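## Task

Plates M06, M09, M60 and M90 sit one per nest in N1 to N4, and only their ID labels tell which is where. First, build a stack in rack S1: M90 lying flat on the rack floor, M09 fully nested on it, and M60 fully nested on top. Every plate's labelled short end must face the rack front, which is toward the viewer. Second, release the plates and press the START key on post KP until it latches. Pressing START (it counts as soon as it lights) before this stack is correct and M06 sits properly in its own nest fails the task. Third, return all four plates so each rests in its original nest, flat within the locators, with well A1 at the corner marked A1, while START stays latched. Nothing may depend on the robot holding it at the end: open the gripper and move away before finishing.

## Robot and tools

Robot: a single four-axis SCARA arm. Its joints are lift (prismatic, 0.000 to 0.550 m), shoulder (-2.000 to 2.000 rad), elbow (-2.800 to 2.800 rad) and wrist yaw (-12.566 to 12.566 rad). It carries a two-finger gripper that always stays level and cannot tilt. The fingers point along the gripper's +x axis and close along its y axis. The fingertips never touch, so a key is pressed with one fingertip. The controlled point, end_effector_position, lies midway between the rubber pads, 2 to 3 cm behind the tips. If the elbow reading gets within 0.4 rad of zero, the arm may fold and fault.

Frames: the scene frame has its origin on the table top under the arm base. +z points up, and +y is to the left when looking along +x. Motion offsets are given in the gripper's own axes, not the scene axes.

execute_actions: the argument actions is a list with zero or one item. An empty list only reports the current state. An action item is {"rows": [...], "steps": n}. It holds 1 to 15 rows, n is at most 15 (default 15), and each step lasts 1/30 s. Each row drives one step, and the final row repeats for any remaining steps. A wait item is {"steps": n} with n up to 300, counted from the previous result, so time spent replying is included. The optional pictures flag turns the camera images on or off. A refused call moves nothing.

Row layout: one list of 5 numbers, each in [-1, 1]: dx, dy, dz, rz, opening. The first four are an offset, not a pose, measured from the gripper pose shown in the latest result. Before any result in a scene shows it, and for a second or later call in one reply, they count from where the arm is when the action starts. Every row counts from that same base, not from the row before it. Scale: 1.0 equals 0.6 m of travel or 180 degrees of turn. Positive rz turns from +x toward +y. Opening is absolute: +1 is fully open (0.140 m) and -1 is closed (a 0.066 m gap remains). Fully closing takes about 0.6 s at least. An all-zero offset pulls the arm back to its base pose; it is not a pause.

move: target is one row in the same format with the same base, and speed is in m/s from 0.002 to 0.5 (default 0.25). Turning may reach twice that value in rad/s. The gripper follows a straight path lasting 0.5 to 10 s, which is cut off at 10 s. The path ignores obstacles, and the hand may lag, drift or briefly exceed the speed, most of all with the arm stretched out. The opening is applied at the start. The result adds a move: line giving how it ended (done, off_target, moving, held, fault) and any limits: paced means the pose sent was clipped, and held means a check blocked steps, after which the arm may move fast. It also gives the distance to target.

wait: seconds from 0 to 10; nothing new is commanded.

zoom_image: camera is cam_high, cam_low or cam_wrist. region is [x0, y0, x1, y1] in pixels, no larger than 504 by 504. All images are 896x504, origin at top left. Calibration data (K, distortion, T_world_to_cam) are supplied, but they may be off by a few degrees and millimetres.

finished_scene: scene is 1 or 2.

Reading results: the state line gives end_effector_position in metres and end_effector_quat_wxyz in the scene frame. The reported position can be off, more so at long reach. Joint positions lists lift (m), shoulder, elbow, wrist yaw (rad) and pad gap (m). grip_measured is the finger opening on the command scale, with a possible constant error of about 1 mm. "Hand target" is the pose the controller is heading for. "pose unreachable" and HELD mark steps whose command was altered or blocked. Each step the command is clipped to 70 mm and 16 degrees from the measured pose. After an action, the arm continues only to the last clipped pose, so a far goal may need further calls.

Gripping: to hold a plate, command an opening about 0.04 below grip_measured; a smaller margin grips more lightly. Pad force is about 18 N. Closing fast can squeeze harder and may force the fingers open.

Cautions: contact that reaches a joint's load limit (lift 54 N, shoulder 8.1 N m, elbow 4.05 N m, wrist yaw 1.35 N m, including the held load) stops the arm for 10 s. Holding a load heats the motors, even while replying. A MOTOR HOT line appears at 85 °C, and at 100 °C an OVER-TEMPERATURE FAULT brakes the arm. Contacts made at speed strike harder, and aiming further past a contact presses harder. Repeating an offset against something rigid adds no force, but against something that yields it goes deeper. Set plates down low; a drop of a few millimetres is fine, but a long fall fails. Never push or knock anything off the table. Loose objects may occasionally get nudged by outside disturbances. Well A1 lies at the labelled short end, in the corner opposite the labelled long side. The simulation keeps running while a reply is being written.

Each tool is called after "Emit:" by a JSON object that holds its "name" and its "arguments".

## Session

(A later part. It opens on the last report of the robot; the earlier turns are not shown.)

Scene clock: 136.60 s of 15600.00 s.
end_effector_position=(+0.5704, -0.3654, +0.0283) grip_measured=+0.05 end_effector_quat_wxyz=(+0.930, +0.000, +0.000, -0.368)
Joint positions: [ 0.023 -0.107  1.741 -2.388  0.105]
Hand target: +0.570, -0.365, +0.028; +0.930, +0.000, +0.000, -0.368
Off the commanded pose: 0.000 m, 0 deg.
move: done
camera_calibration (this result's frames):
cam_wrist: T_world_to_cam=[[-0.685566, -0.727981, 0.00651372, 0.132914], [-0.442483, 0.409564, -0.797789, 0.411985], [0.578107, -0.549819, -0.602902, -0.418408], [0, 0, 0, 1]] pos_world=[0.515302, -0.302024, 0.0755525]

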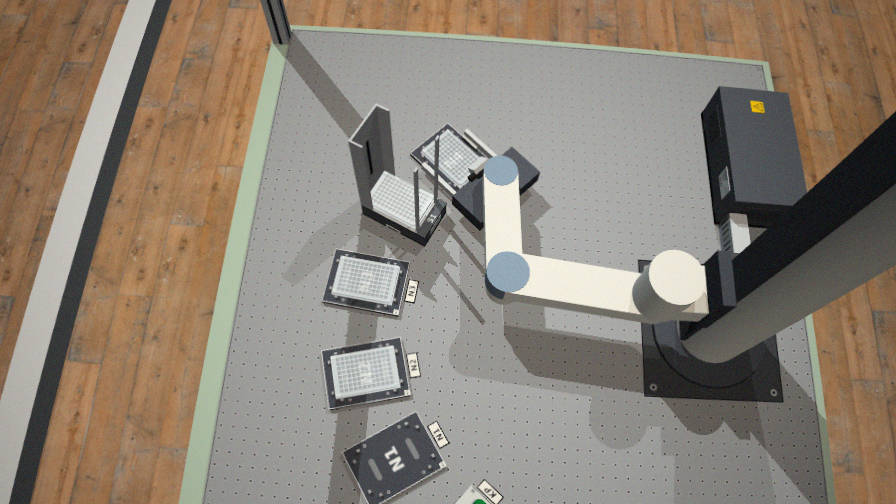

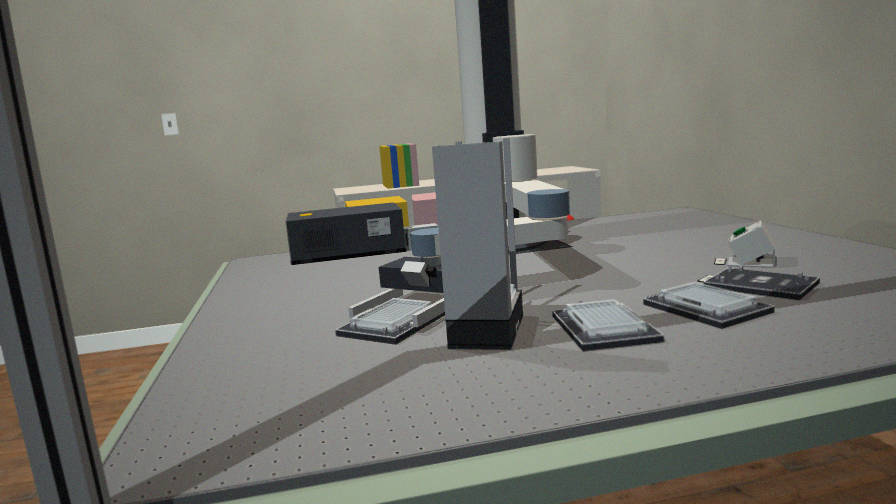

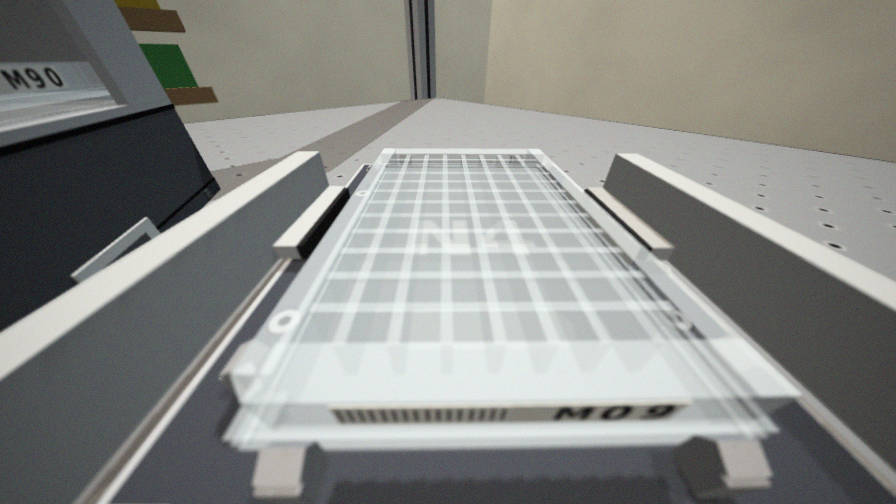

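Good.

Emit:
{"name": "move", "arguments": {"target": [0,0,0,0,-0.54]}}

Emit:
{"name": "move", "arguments": {"target": [0,0,0.52,0,-0.54], "speed": 0.12}}

Scene clock: 139.63 s of 15600.00 s.
end_effector_position=(+0.5704, -0.3654, +0.0283) grip_measured=-0.48 end_effector_quat_wxyz=(+0.930, +0.000, +0.000, -0.368)
Joint positions: [ 0.023 -0.107  1.741 -2.387  0.085]
Hand target: +0.570, -0.365, +0.028; +0.930, +0.000, +0.000, -0.368
Off the commanded pose: 0.000 m, 0 deg.
move: done
camera_calibration (this result's frames):
cam_wrist: T_world_to_cam=[[-0.685493, -0.728051, 0.00651372, 0.132865], [-0.442524, 0.409519, -0.797789, 0.411995], [0.578163, -0.549761, -0.602902, -0.41842], [0, 0, 0, 1]] pos_world=[0.515311, -0.302018, 0.0755529]

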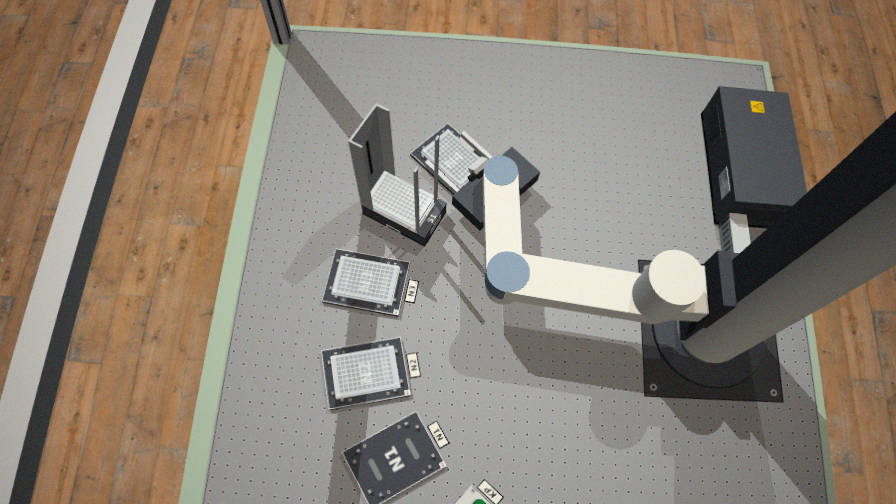

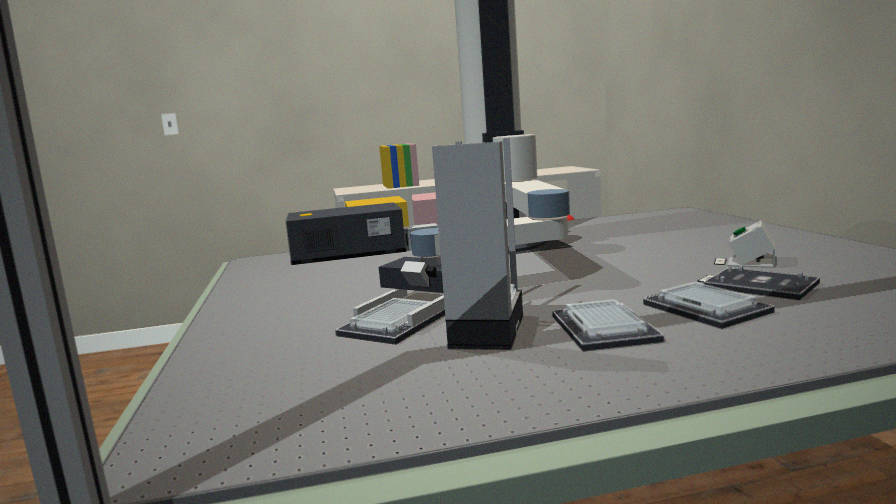

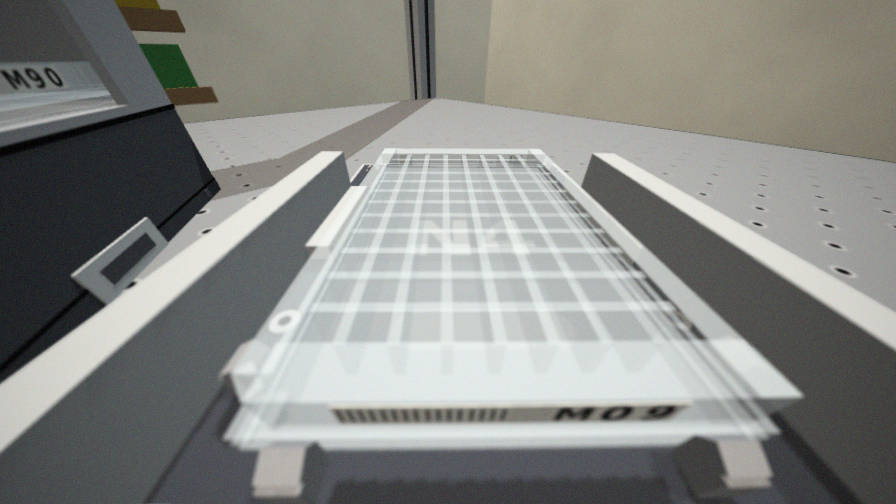

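Scene clock: 142.57 s of 15600.00 s.
end_effector_position=(+0.5704, -0.3654, +0.3404) grip_measured=-0.48 end_effector_quat_wxyz=(+0.930, +0.000, +0.000, -0.368)
Joint positions: [ 0.335 -0.107  1.741 -2.387  0.085]
Hand target: +0.570, -0.365, +0.340; +0.930, +0.000, +0.000, -0.368
Off the commanded pose: 0.000 m, 0 deg.
move: done
camera_calibration (this result's frames):
cam_wrist: T_world_to_cam=[[-0.685454, -0.728086, 0.00651372, 0.130813], [-0.442546, 0.409496, -0.797789, 0.660951], [0.578192, -0.54973, -0.602902, -0.230295], [0, 0, 0, 1]] pos_world=[0.515322, -0.302014, 0.387602]

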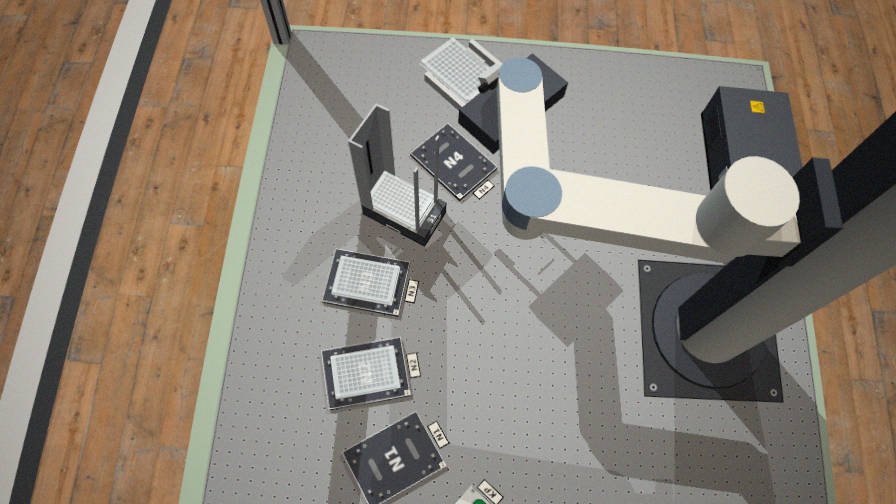

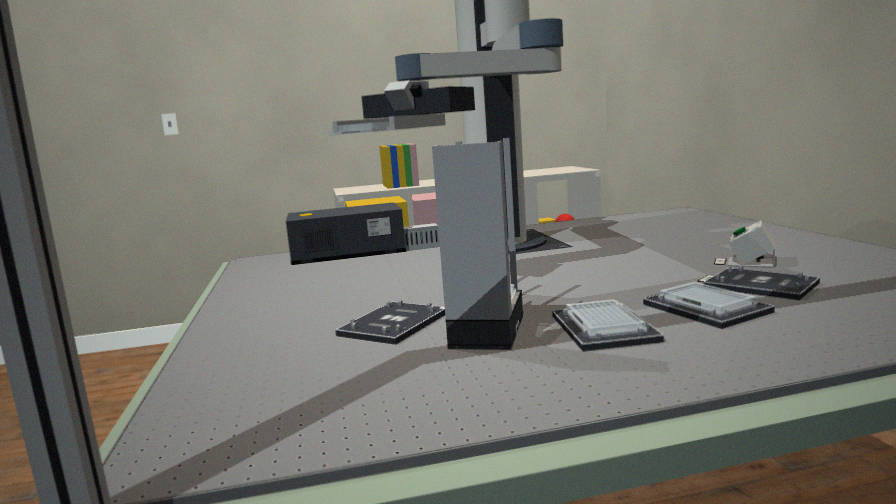

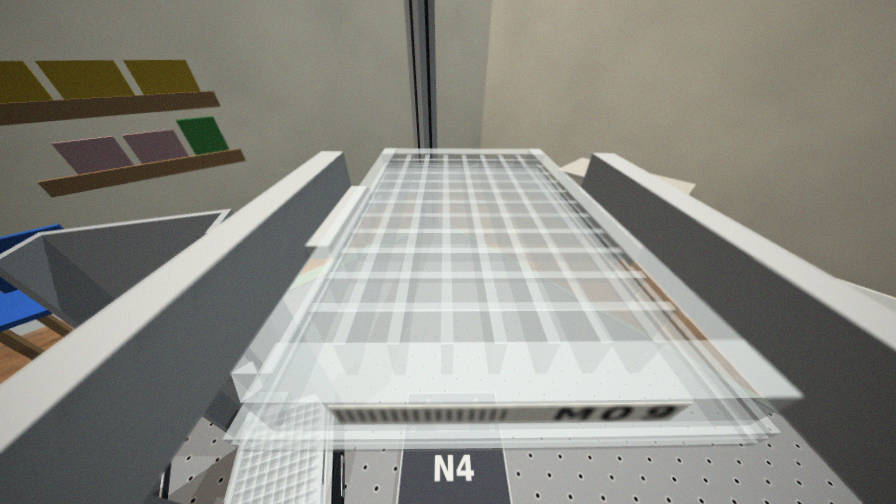

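Emit:
{"name": "move", "arguments": {"target": [-0.0193,0.2891,0,0.0963,-0.54], "speed": 0.2}}

Emit:
{"name": "move", "arguments": {"target": [0,0,-0.08,0,-0.54], "speed": 0.025}}

Scene clock: 147.27 s of 15600.00 s.
end_effector_position=(+0.6808, -0.2309, +0.3404) grip_measured=-0.48 end_effector_quat_wxyz=(+0.975, +0.000, +0.000, -0.224)
Joint positions: [ 0.335  0.167  1.85  -2.469  0.085]
Hand target: +0.681, -0.231, +0.340; +0.975, +0.000, +0.000, -0.224
Off the commanded pose: 0.000 m, 0 deg.
After step 90, 0.50 s passed at rest.
move: done
camera_calibration (this result's frames):
cam_wrist: T_world_to_cam=[[-0.436929, -0.899473, 0.00651372, 0.095683], [-0.544587, 0.258762, -0.797789, 0.689383], [0.715904, -0.352124, -0.602902, -0.268296], [0, 0, 0, 1]] pos_world=[0.60931, -0.186795, 0.387602]

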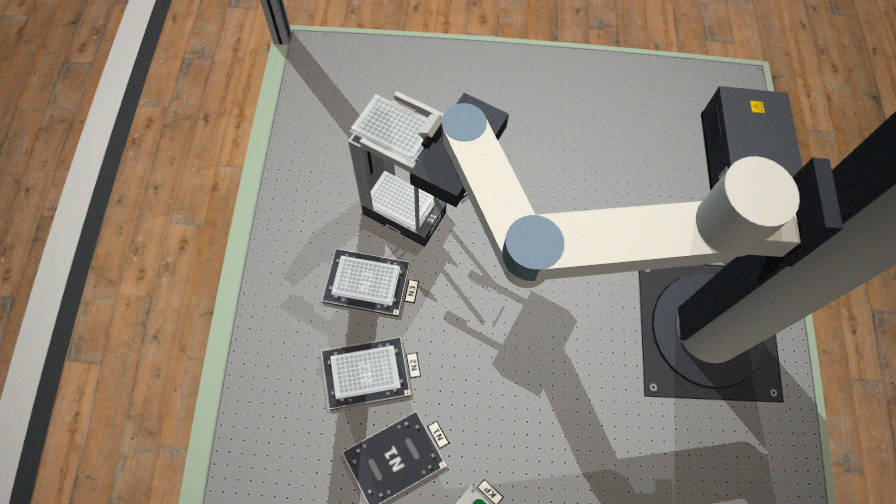

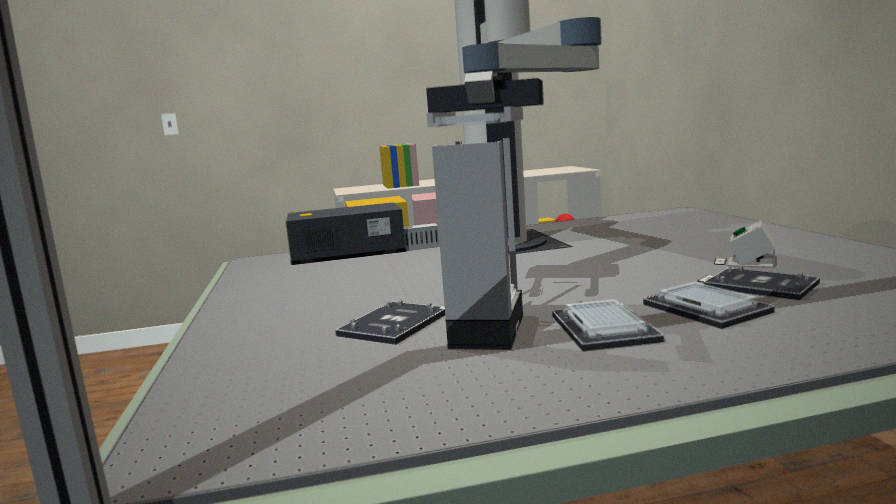

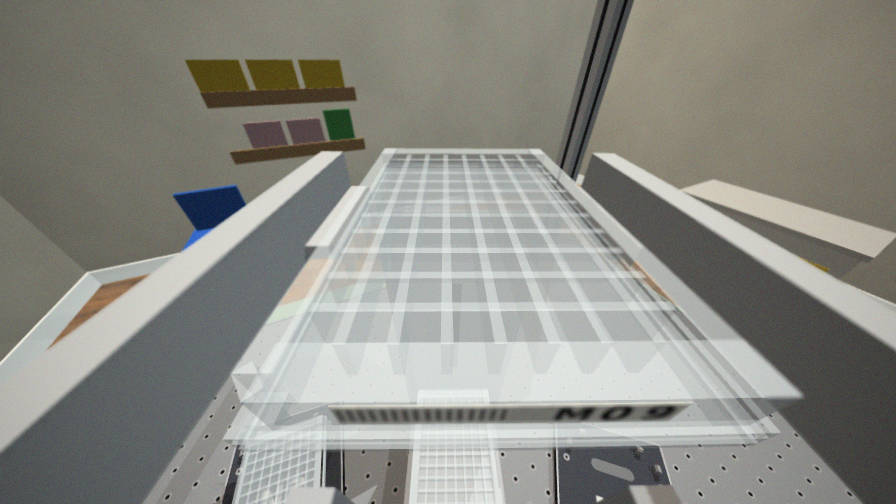

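Scene clock: 149.40 s of 15600.00 s.
end_effector_position=(+0.6808, -0.2309, +0.2923) grip_measured=-0.48 end_effector_quat_wxyz=(+0.975, +0.000, +0.000, -0.224)
Joint positions: [ 0.287  0.167  1.85  -2.469  0.085]
Hand target: +0.681, -0.231, +0.292; +0.975, +0.000, +0.000, -0.224
Off the commanded pose: 0.000 m, 0 deg.
move: done
camera_calibration (this result's frames):
cam_wrist: T_world_to_cam=[[-0.436936, -0.899469, 0.00651372, 0.0960026], [-0.544585, 0.258767, -0.797789, 0.651027], [0.715901, -0.35213, -0.602902, -0.297277], [0, 0, 0, 1]] pos_world=[0.609308, -0.186793, 0.339528]

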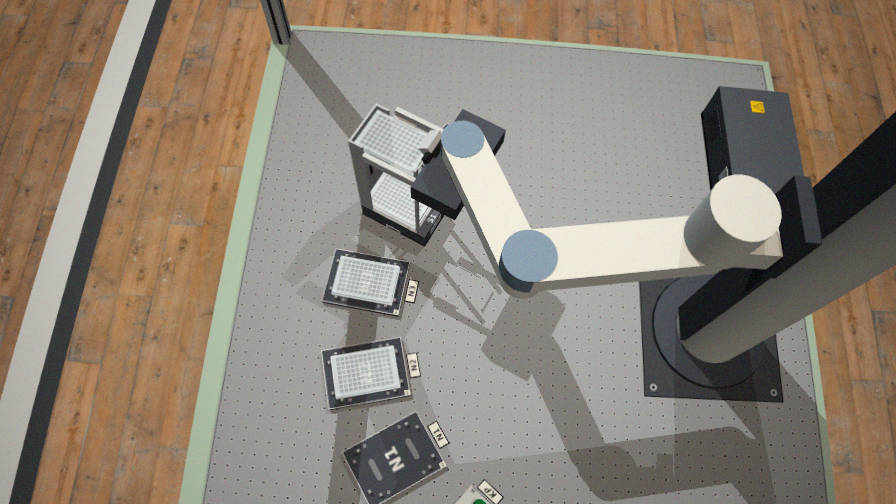

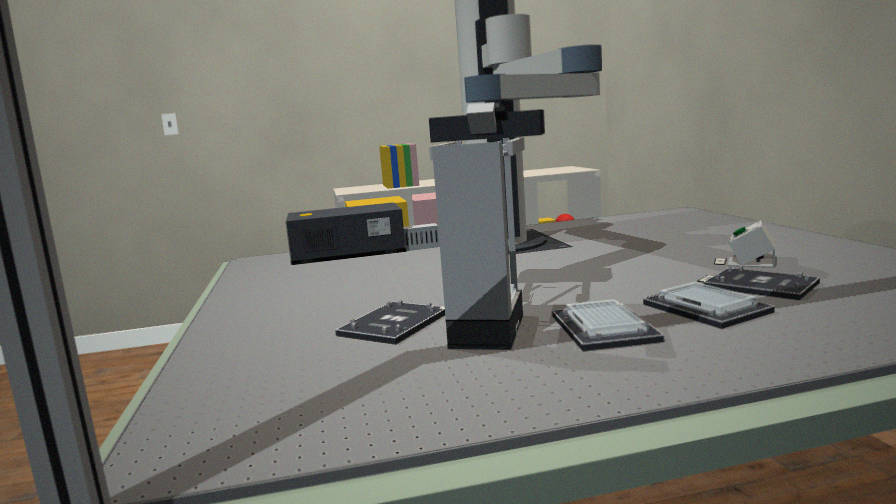

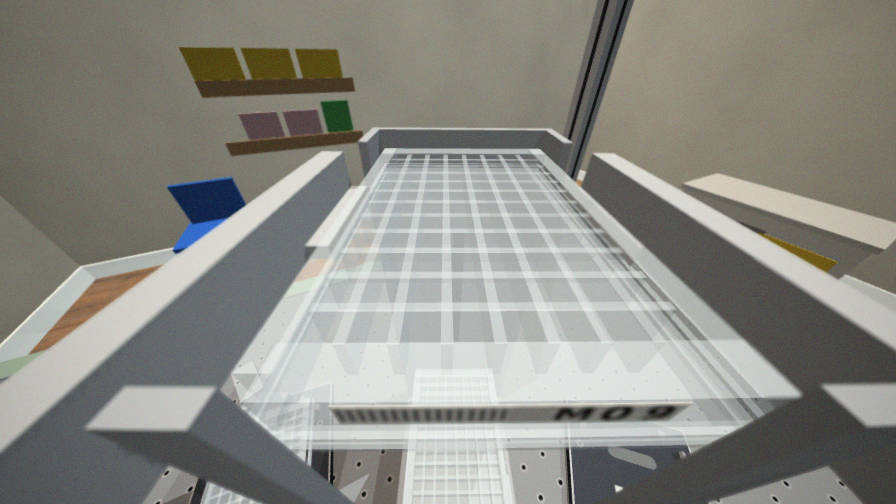

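Emit:
{"name": "move", "arguments": {"target": [0,0,-0.33,0,-0.54], "speed": 0.1}}

Emit:
{"name": "move", "arguments": {"target": [0,0,-0.0233,0,-0.54], "speed": 0.012}}

Emit:
{"name": "move", "arguments": {"target": [0,0,0,0,0.05]}}

Emit:
{"name": "move", "arguments": {"target": [-0.25,0,0.0337,0,0.05], "speed": 0.15}}

Emit:
{"name": "move", "arguments": {"target": [0.039,0.579,0,0.21,0.05], "speed": 0.25}}

Scene clock: 158.63 s of 15600.00 s.
end_effector_position=(+0.6808, -0.2309, +0.0943) grip_measured=-0.48 end_effector_quat_wxyz=(+0.975, +0.000, +0.000, -0.224)
Joint positions: [ 0.089  0.167  1.85  -2.469  0.085]
Hand target: +0.681, -0.231, +0.094; +0.975, +0.000, +0.000, -0.224
Off the commanded pose: 0.000 m, 0 deg.
After step 90, 3.97 s passed at rest.
move: done
camera_calibration (this result's frames):
cam_wrist: T_world_to_cam=[[-0.436976, -0.899449, 0.00651372, 0.0973099], [-0.544574, 0.258791, -0.797789, 0.493001], [0.715885, -0.352162, -0.602902, -0.416689], [0, 0, 0, 1]] pos_world=[0.609298, -0.186801, 0.141454]

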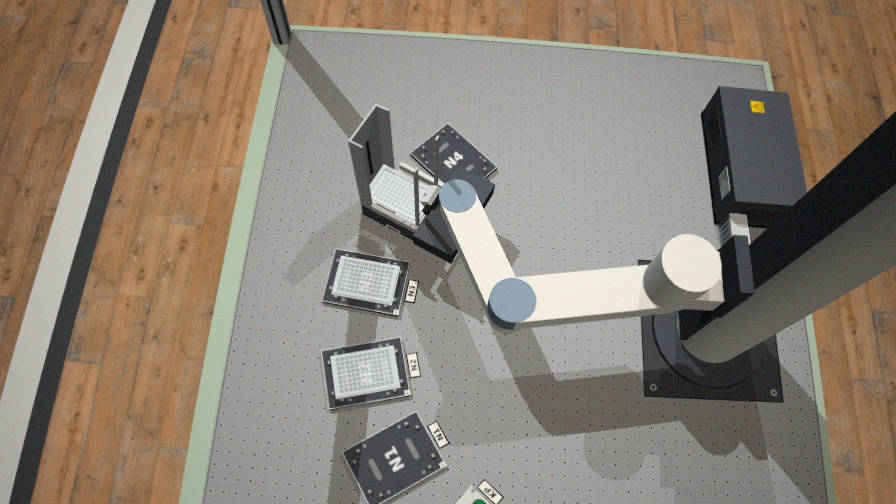

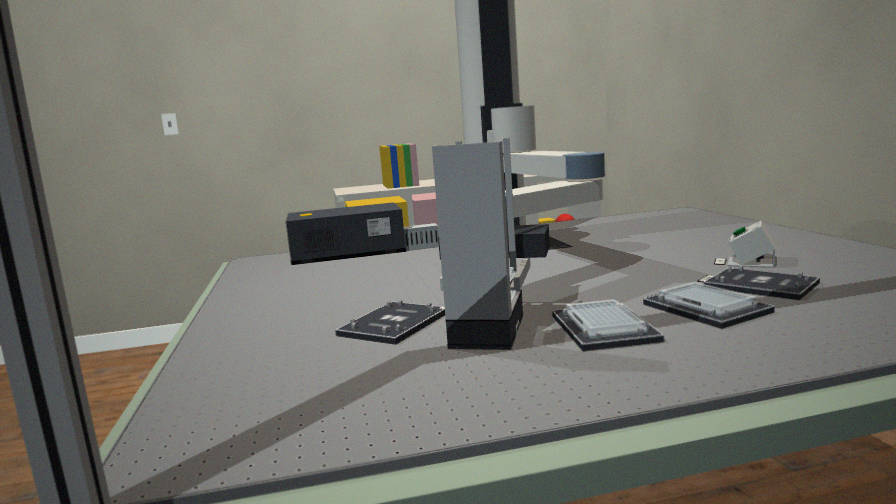

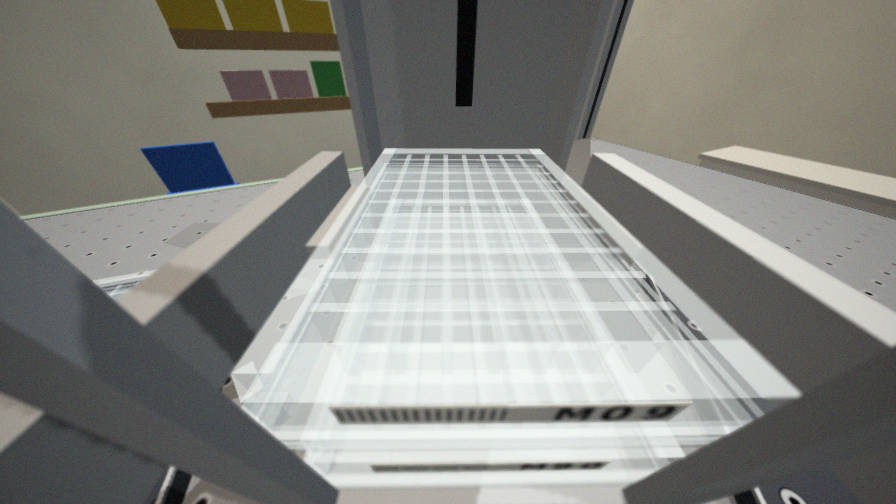

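Scene clock: 160.03 s of 15600.00 s.
end_effector_position=(+0.6808, -0.2309, +0.0803) grip_measured=-0.48 end_effector_quat_wxyz=(+0.975, +0.000, +0.000, -0.224)
Joint positions: [ 0.075  0.167  1.85  -2.469  0.085]
Hand target: +0.681, -0.231, +0.080; +0.975, +0.000, +0.000, -0.224
Off the commanded pose: 0.000 m, 0 deg.
move: done
camera_calibration (this result's frames):
cam_wrist: T_world_to_cam=[[-0.436977, -0.899449, 0.00651372, 0.0974014], [-0.544573, 0.258791, -0.797789, 0.481836], [0.715885, -0.352163, -0.602902, -0.425126], [0, 0, 0, 1]] pos_world=[0.609298, -0.186801, 0.127459]

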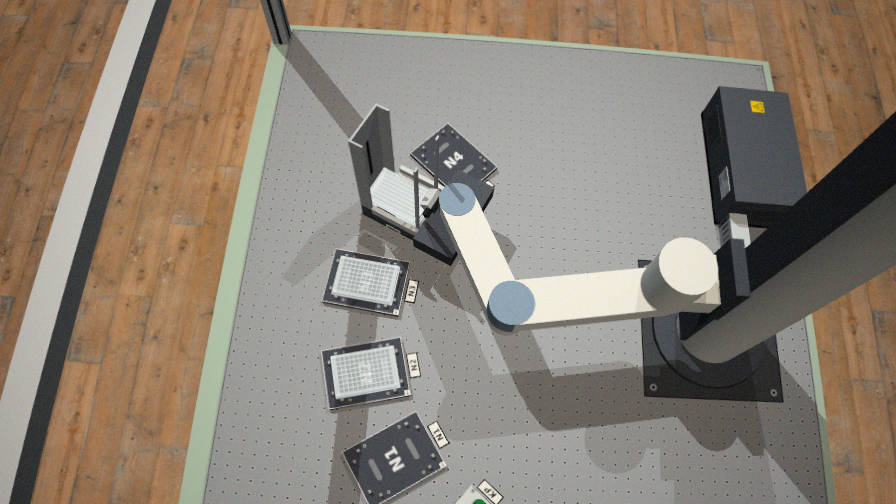

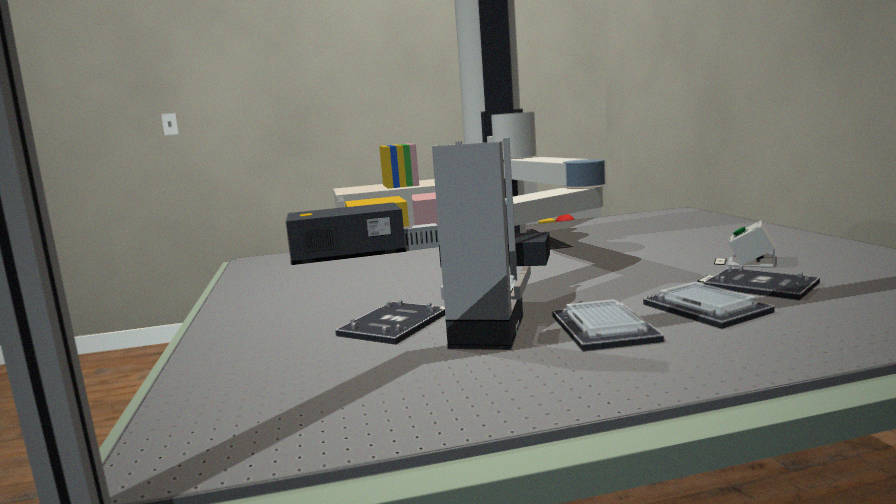

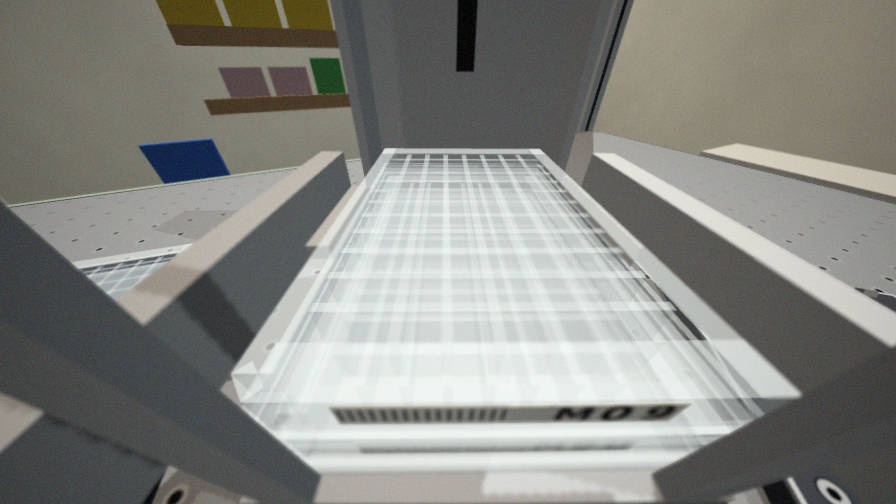

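Scene clock: 160.53 s of 15600.00 s.
end_effector_position=(+0.6808, -0.2309, +0.0803) grip_measured=+0.05 end_effector_quat_wxyz=(+0.975, +0.000, +0.000, -0.224)
Joint positions: [ 0.075  0.167  1.85  -2.469  0.105]
Hand target: +0.681, -0.231, +0.080; +0.975, +0.000, +0.000, -0.224
Off the commanded pose: 0.000 m, 0 deg.
move: done
camera_calibration (this result's frames):
cam_wrist: T_world_to_cam=[[-0.436978, -0.899449, 0.00651372, 0.0974018], [-0.544573, 0.258792, -0.797789, 0.481836], [0.715884, -0.352163, -0.602902, -0.425126], [0, 0, 0, 1]] pos_world=[0.609298, -0.186801, 0.127459]

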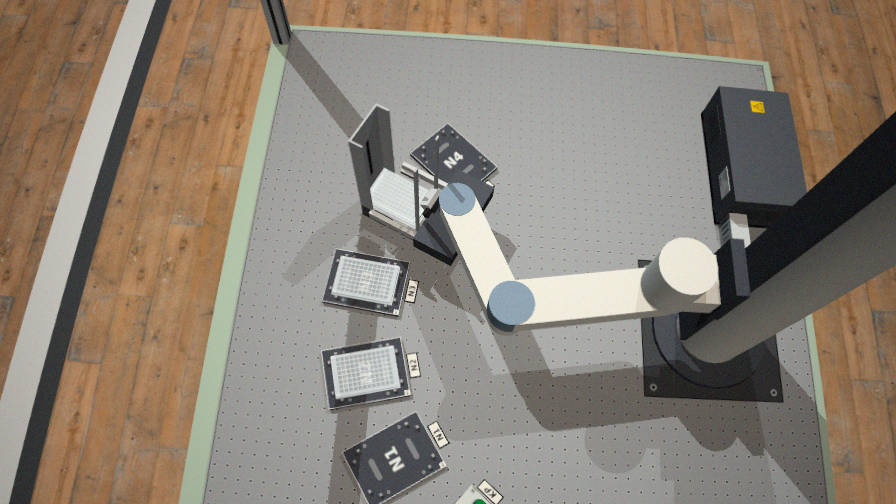

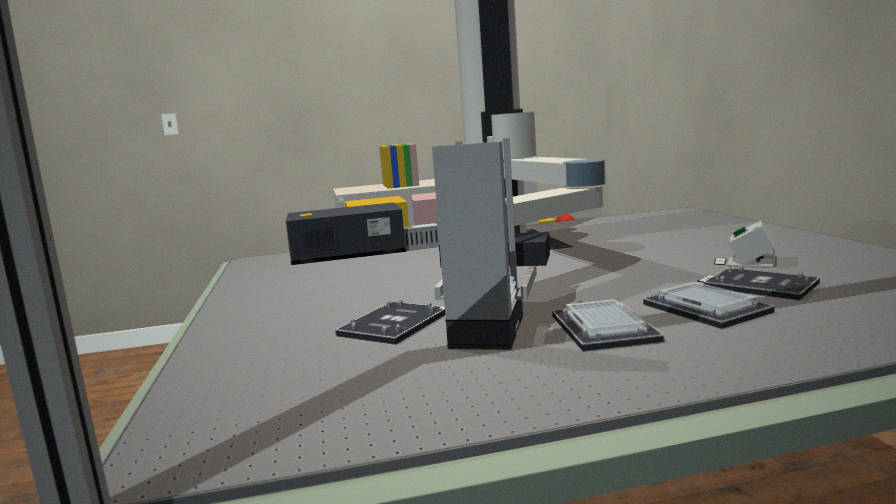

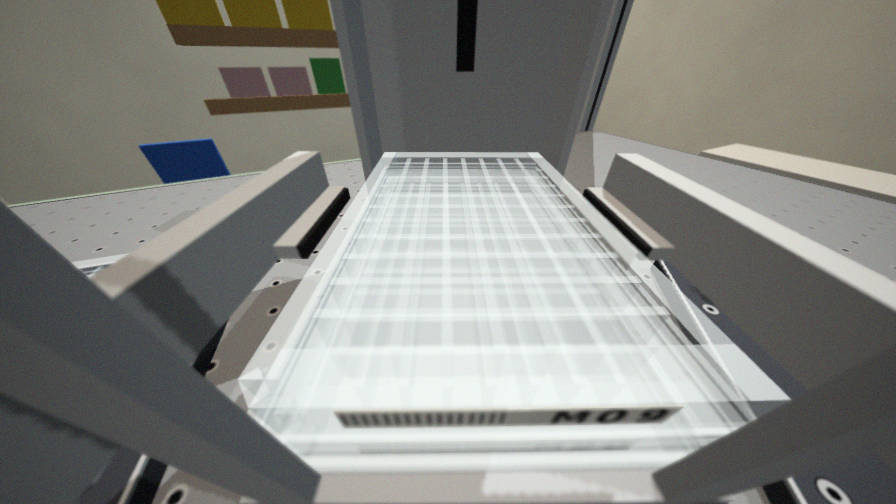

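Scene clock: 161.90 s of 15600.00 s.
end_effector_position=(+0.5458, -0.1655, +0.1005) grip_measured=+0.05 end_effector_quat_wxyz=(+0.975, +0.000, +0.000, -0.224)
Joint positions: [ 0.095  0.505  1.064 -2.021  0.105]
Hand target: +0.546, -0.166, +0.100; +0.975, +0.000, +0.000, -0.224
Off the commanded pose: 0.000 m, 0 deg.
move: done
camera_calibration (this result's frames):
cam_wrist: T_world_to_cam=[[-0.437175, -0.899353, 0.00651372, 0.0971722], [-0.544516, 0.258911, -0.797789, 0.407509], [0.715807, -0.35232, -0.602902, -0.293236], [0, 0, 0, 1]] pos_world=[0.474277, -0.12143, 0.147681]

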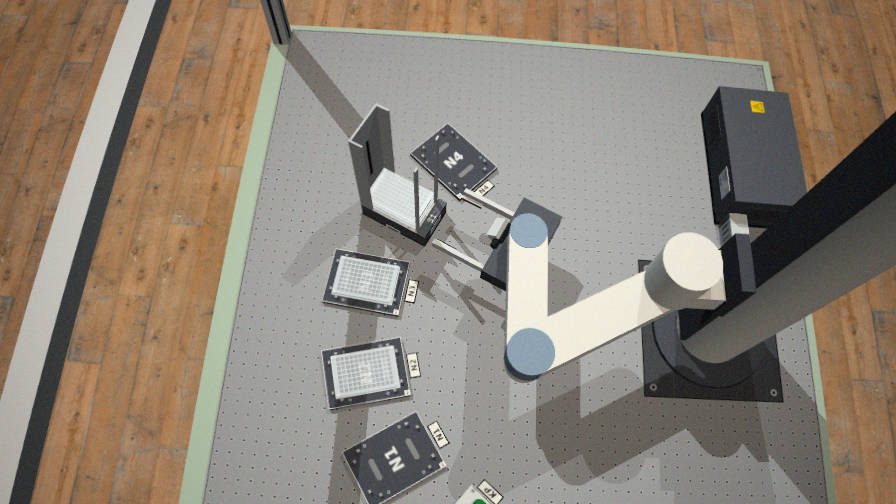

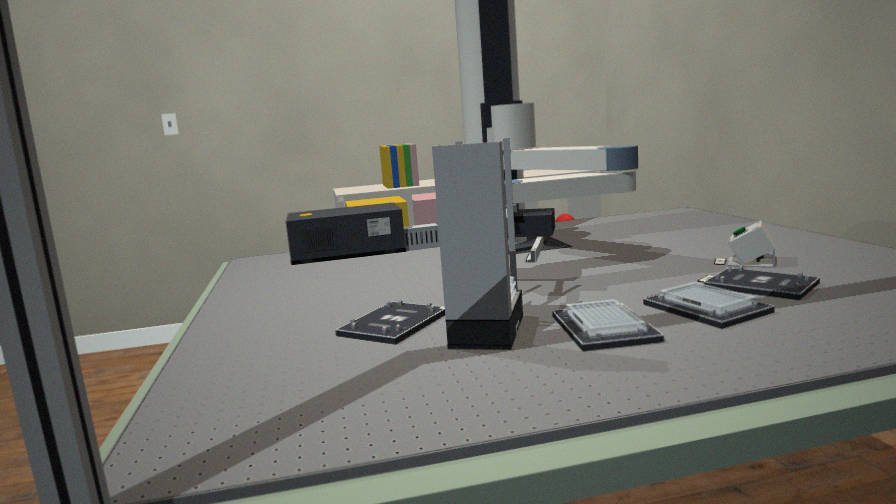

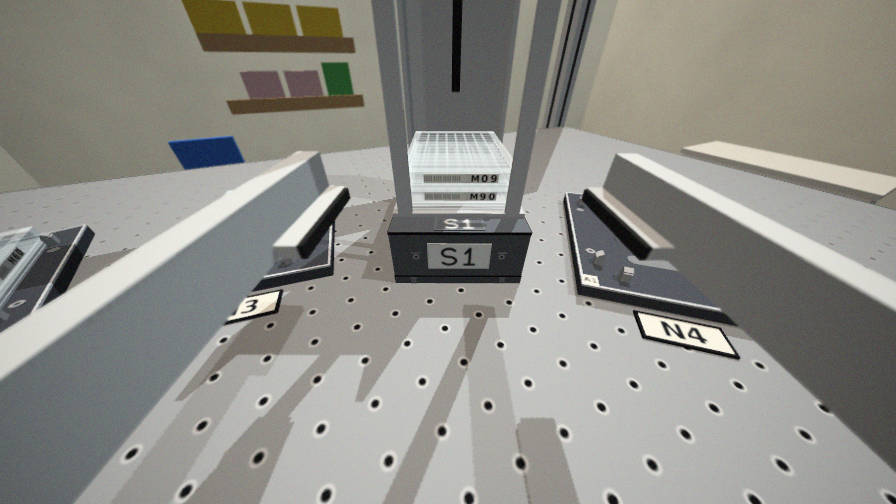

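Scene clock: 163.70 s of 15600.00 s.
end_effector_position=(+0.7183, +0.1371, +0.1005) grip_measured=+0.05 end_effector_quat_wxyz=(+0.995, +0.000, +0.000, +0.104)
Joint positions: [ 0.095  0.835  1.879 -2.505  0.105]
Hand target: +0.718, +0.137, +0.100; +0.995, +0.000, +0.000, +0.104
Off the commanded pose: 0.000 m, 0 deg.
move: done
camera_calibration (this result's frames):
cam_wrist: T_world_to_cam=[[0.206256, -0.978476, 0.00651372, -0.00654809], [-0.588879, -0.129442, -0.797789, 0.50821], [0.781461, 0.160713, -0.602902, -0.427598], [0, 0, 0, 1]] pos_world=[0.634776, 0.128097, 0.147687]

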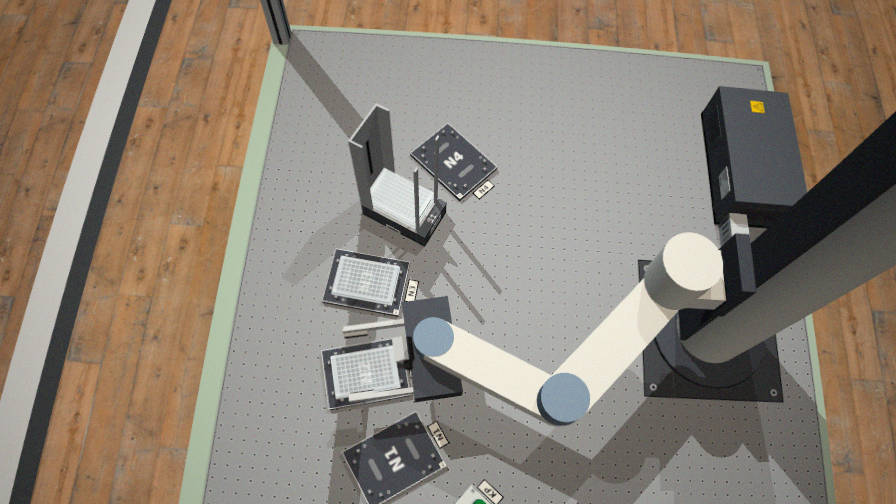

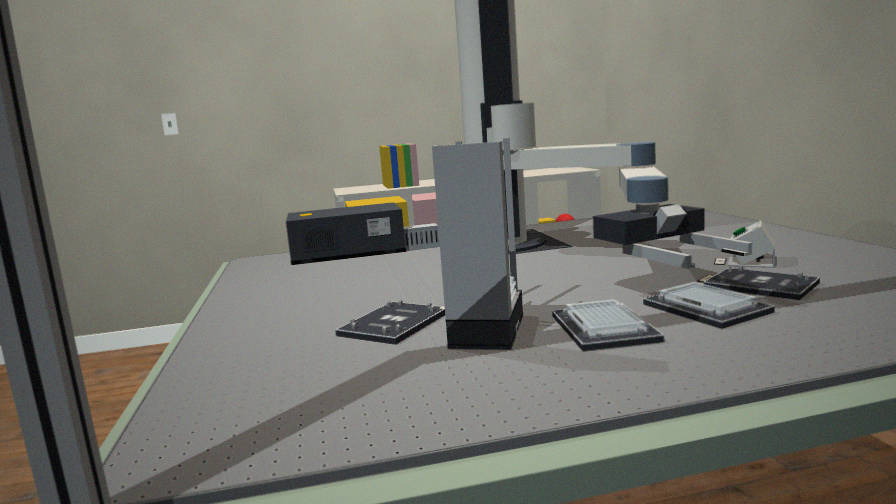

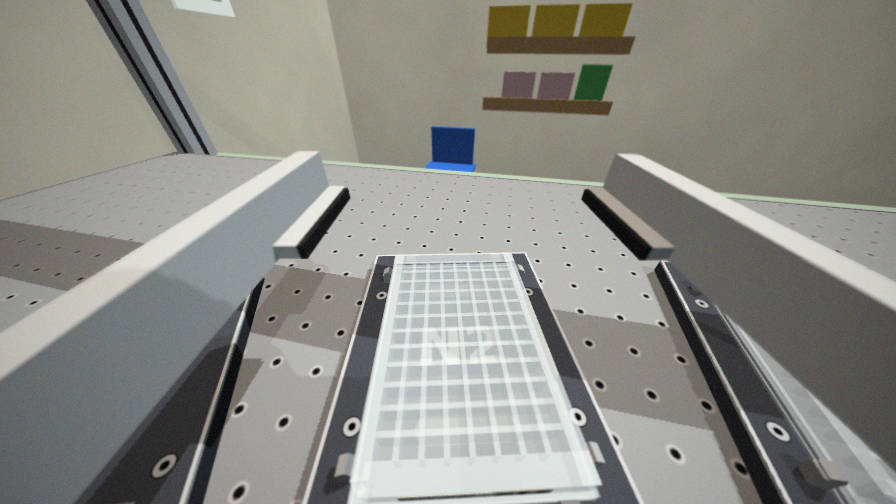

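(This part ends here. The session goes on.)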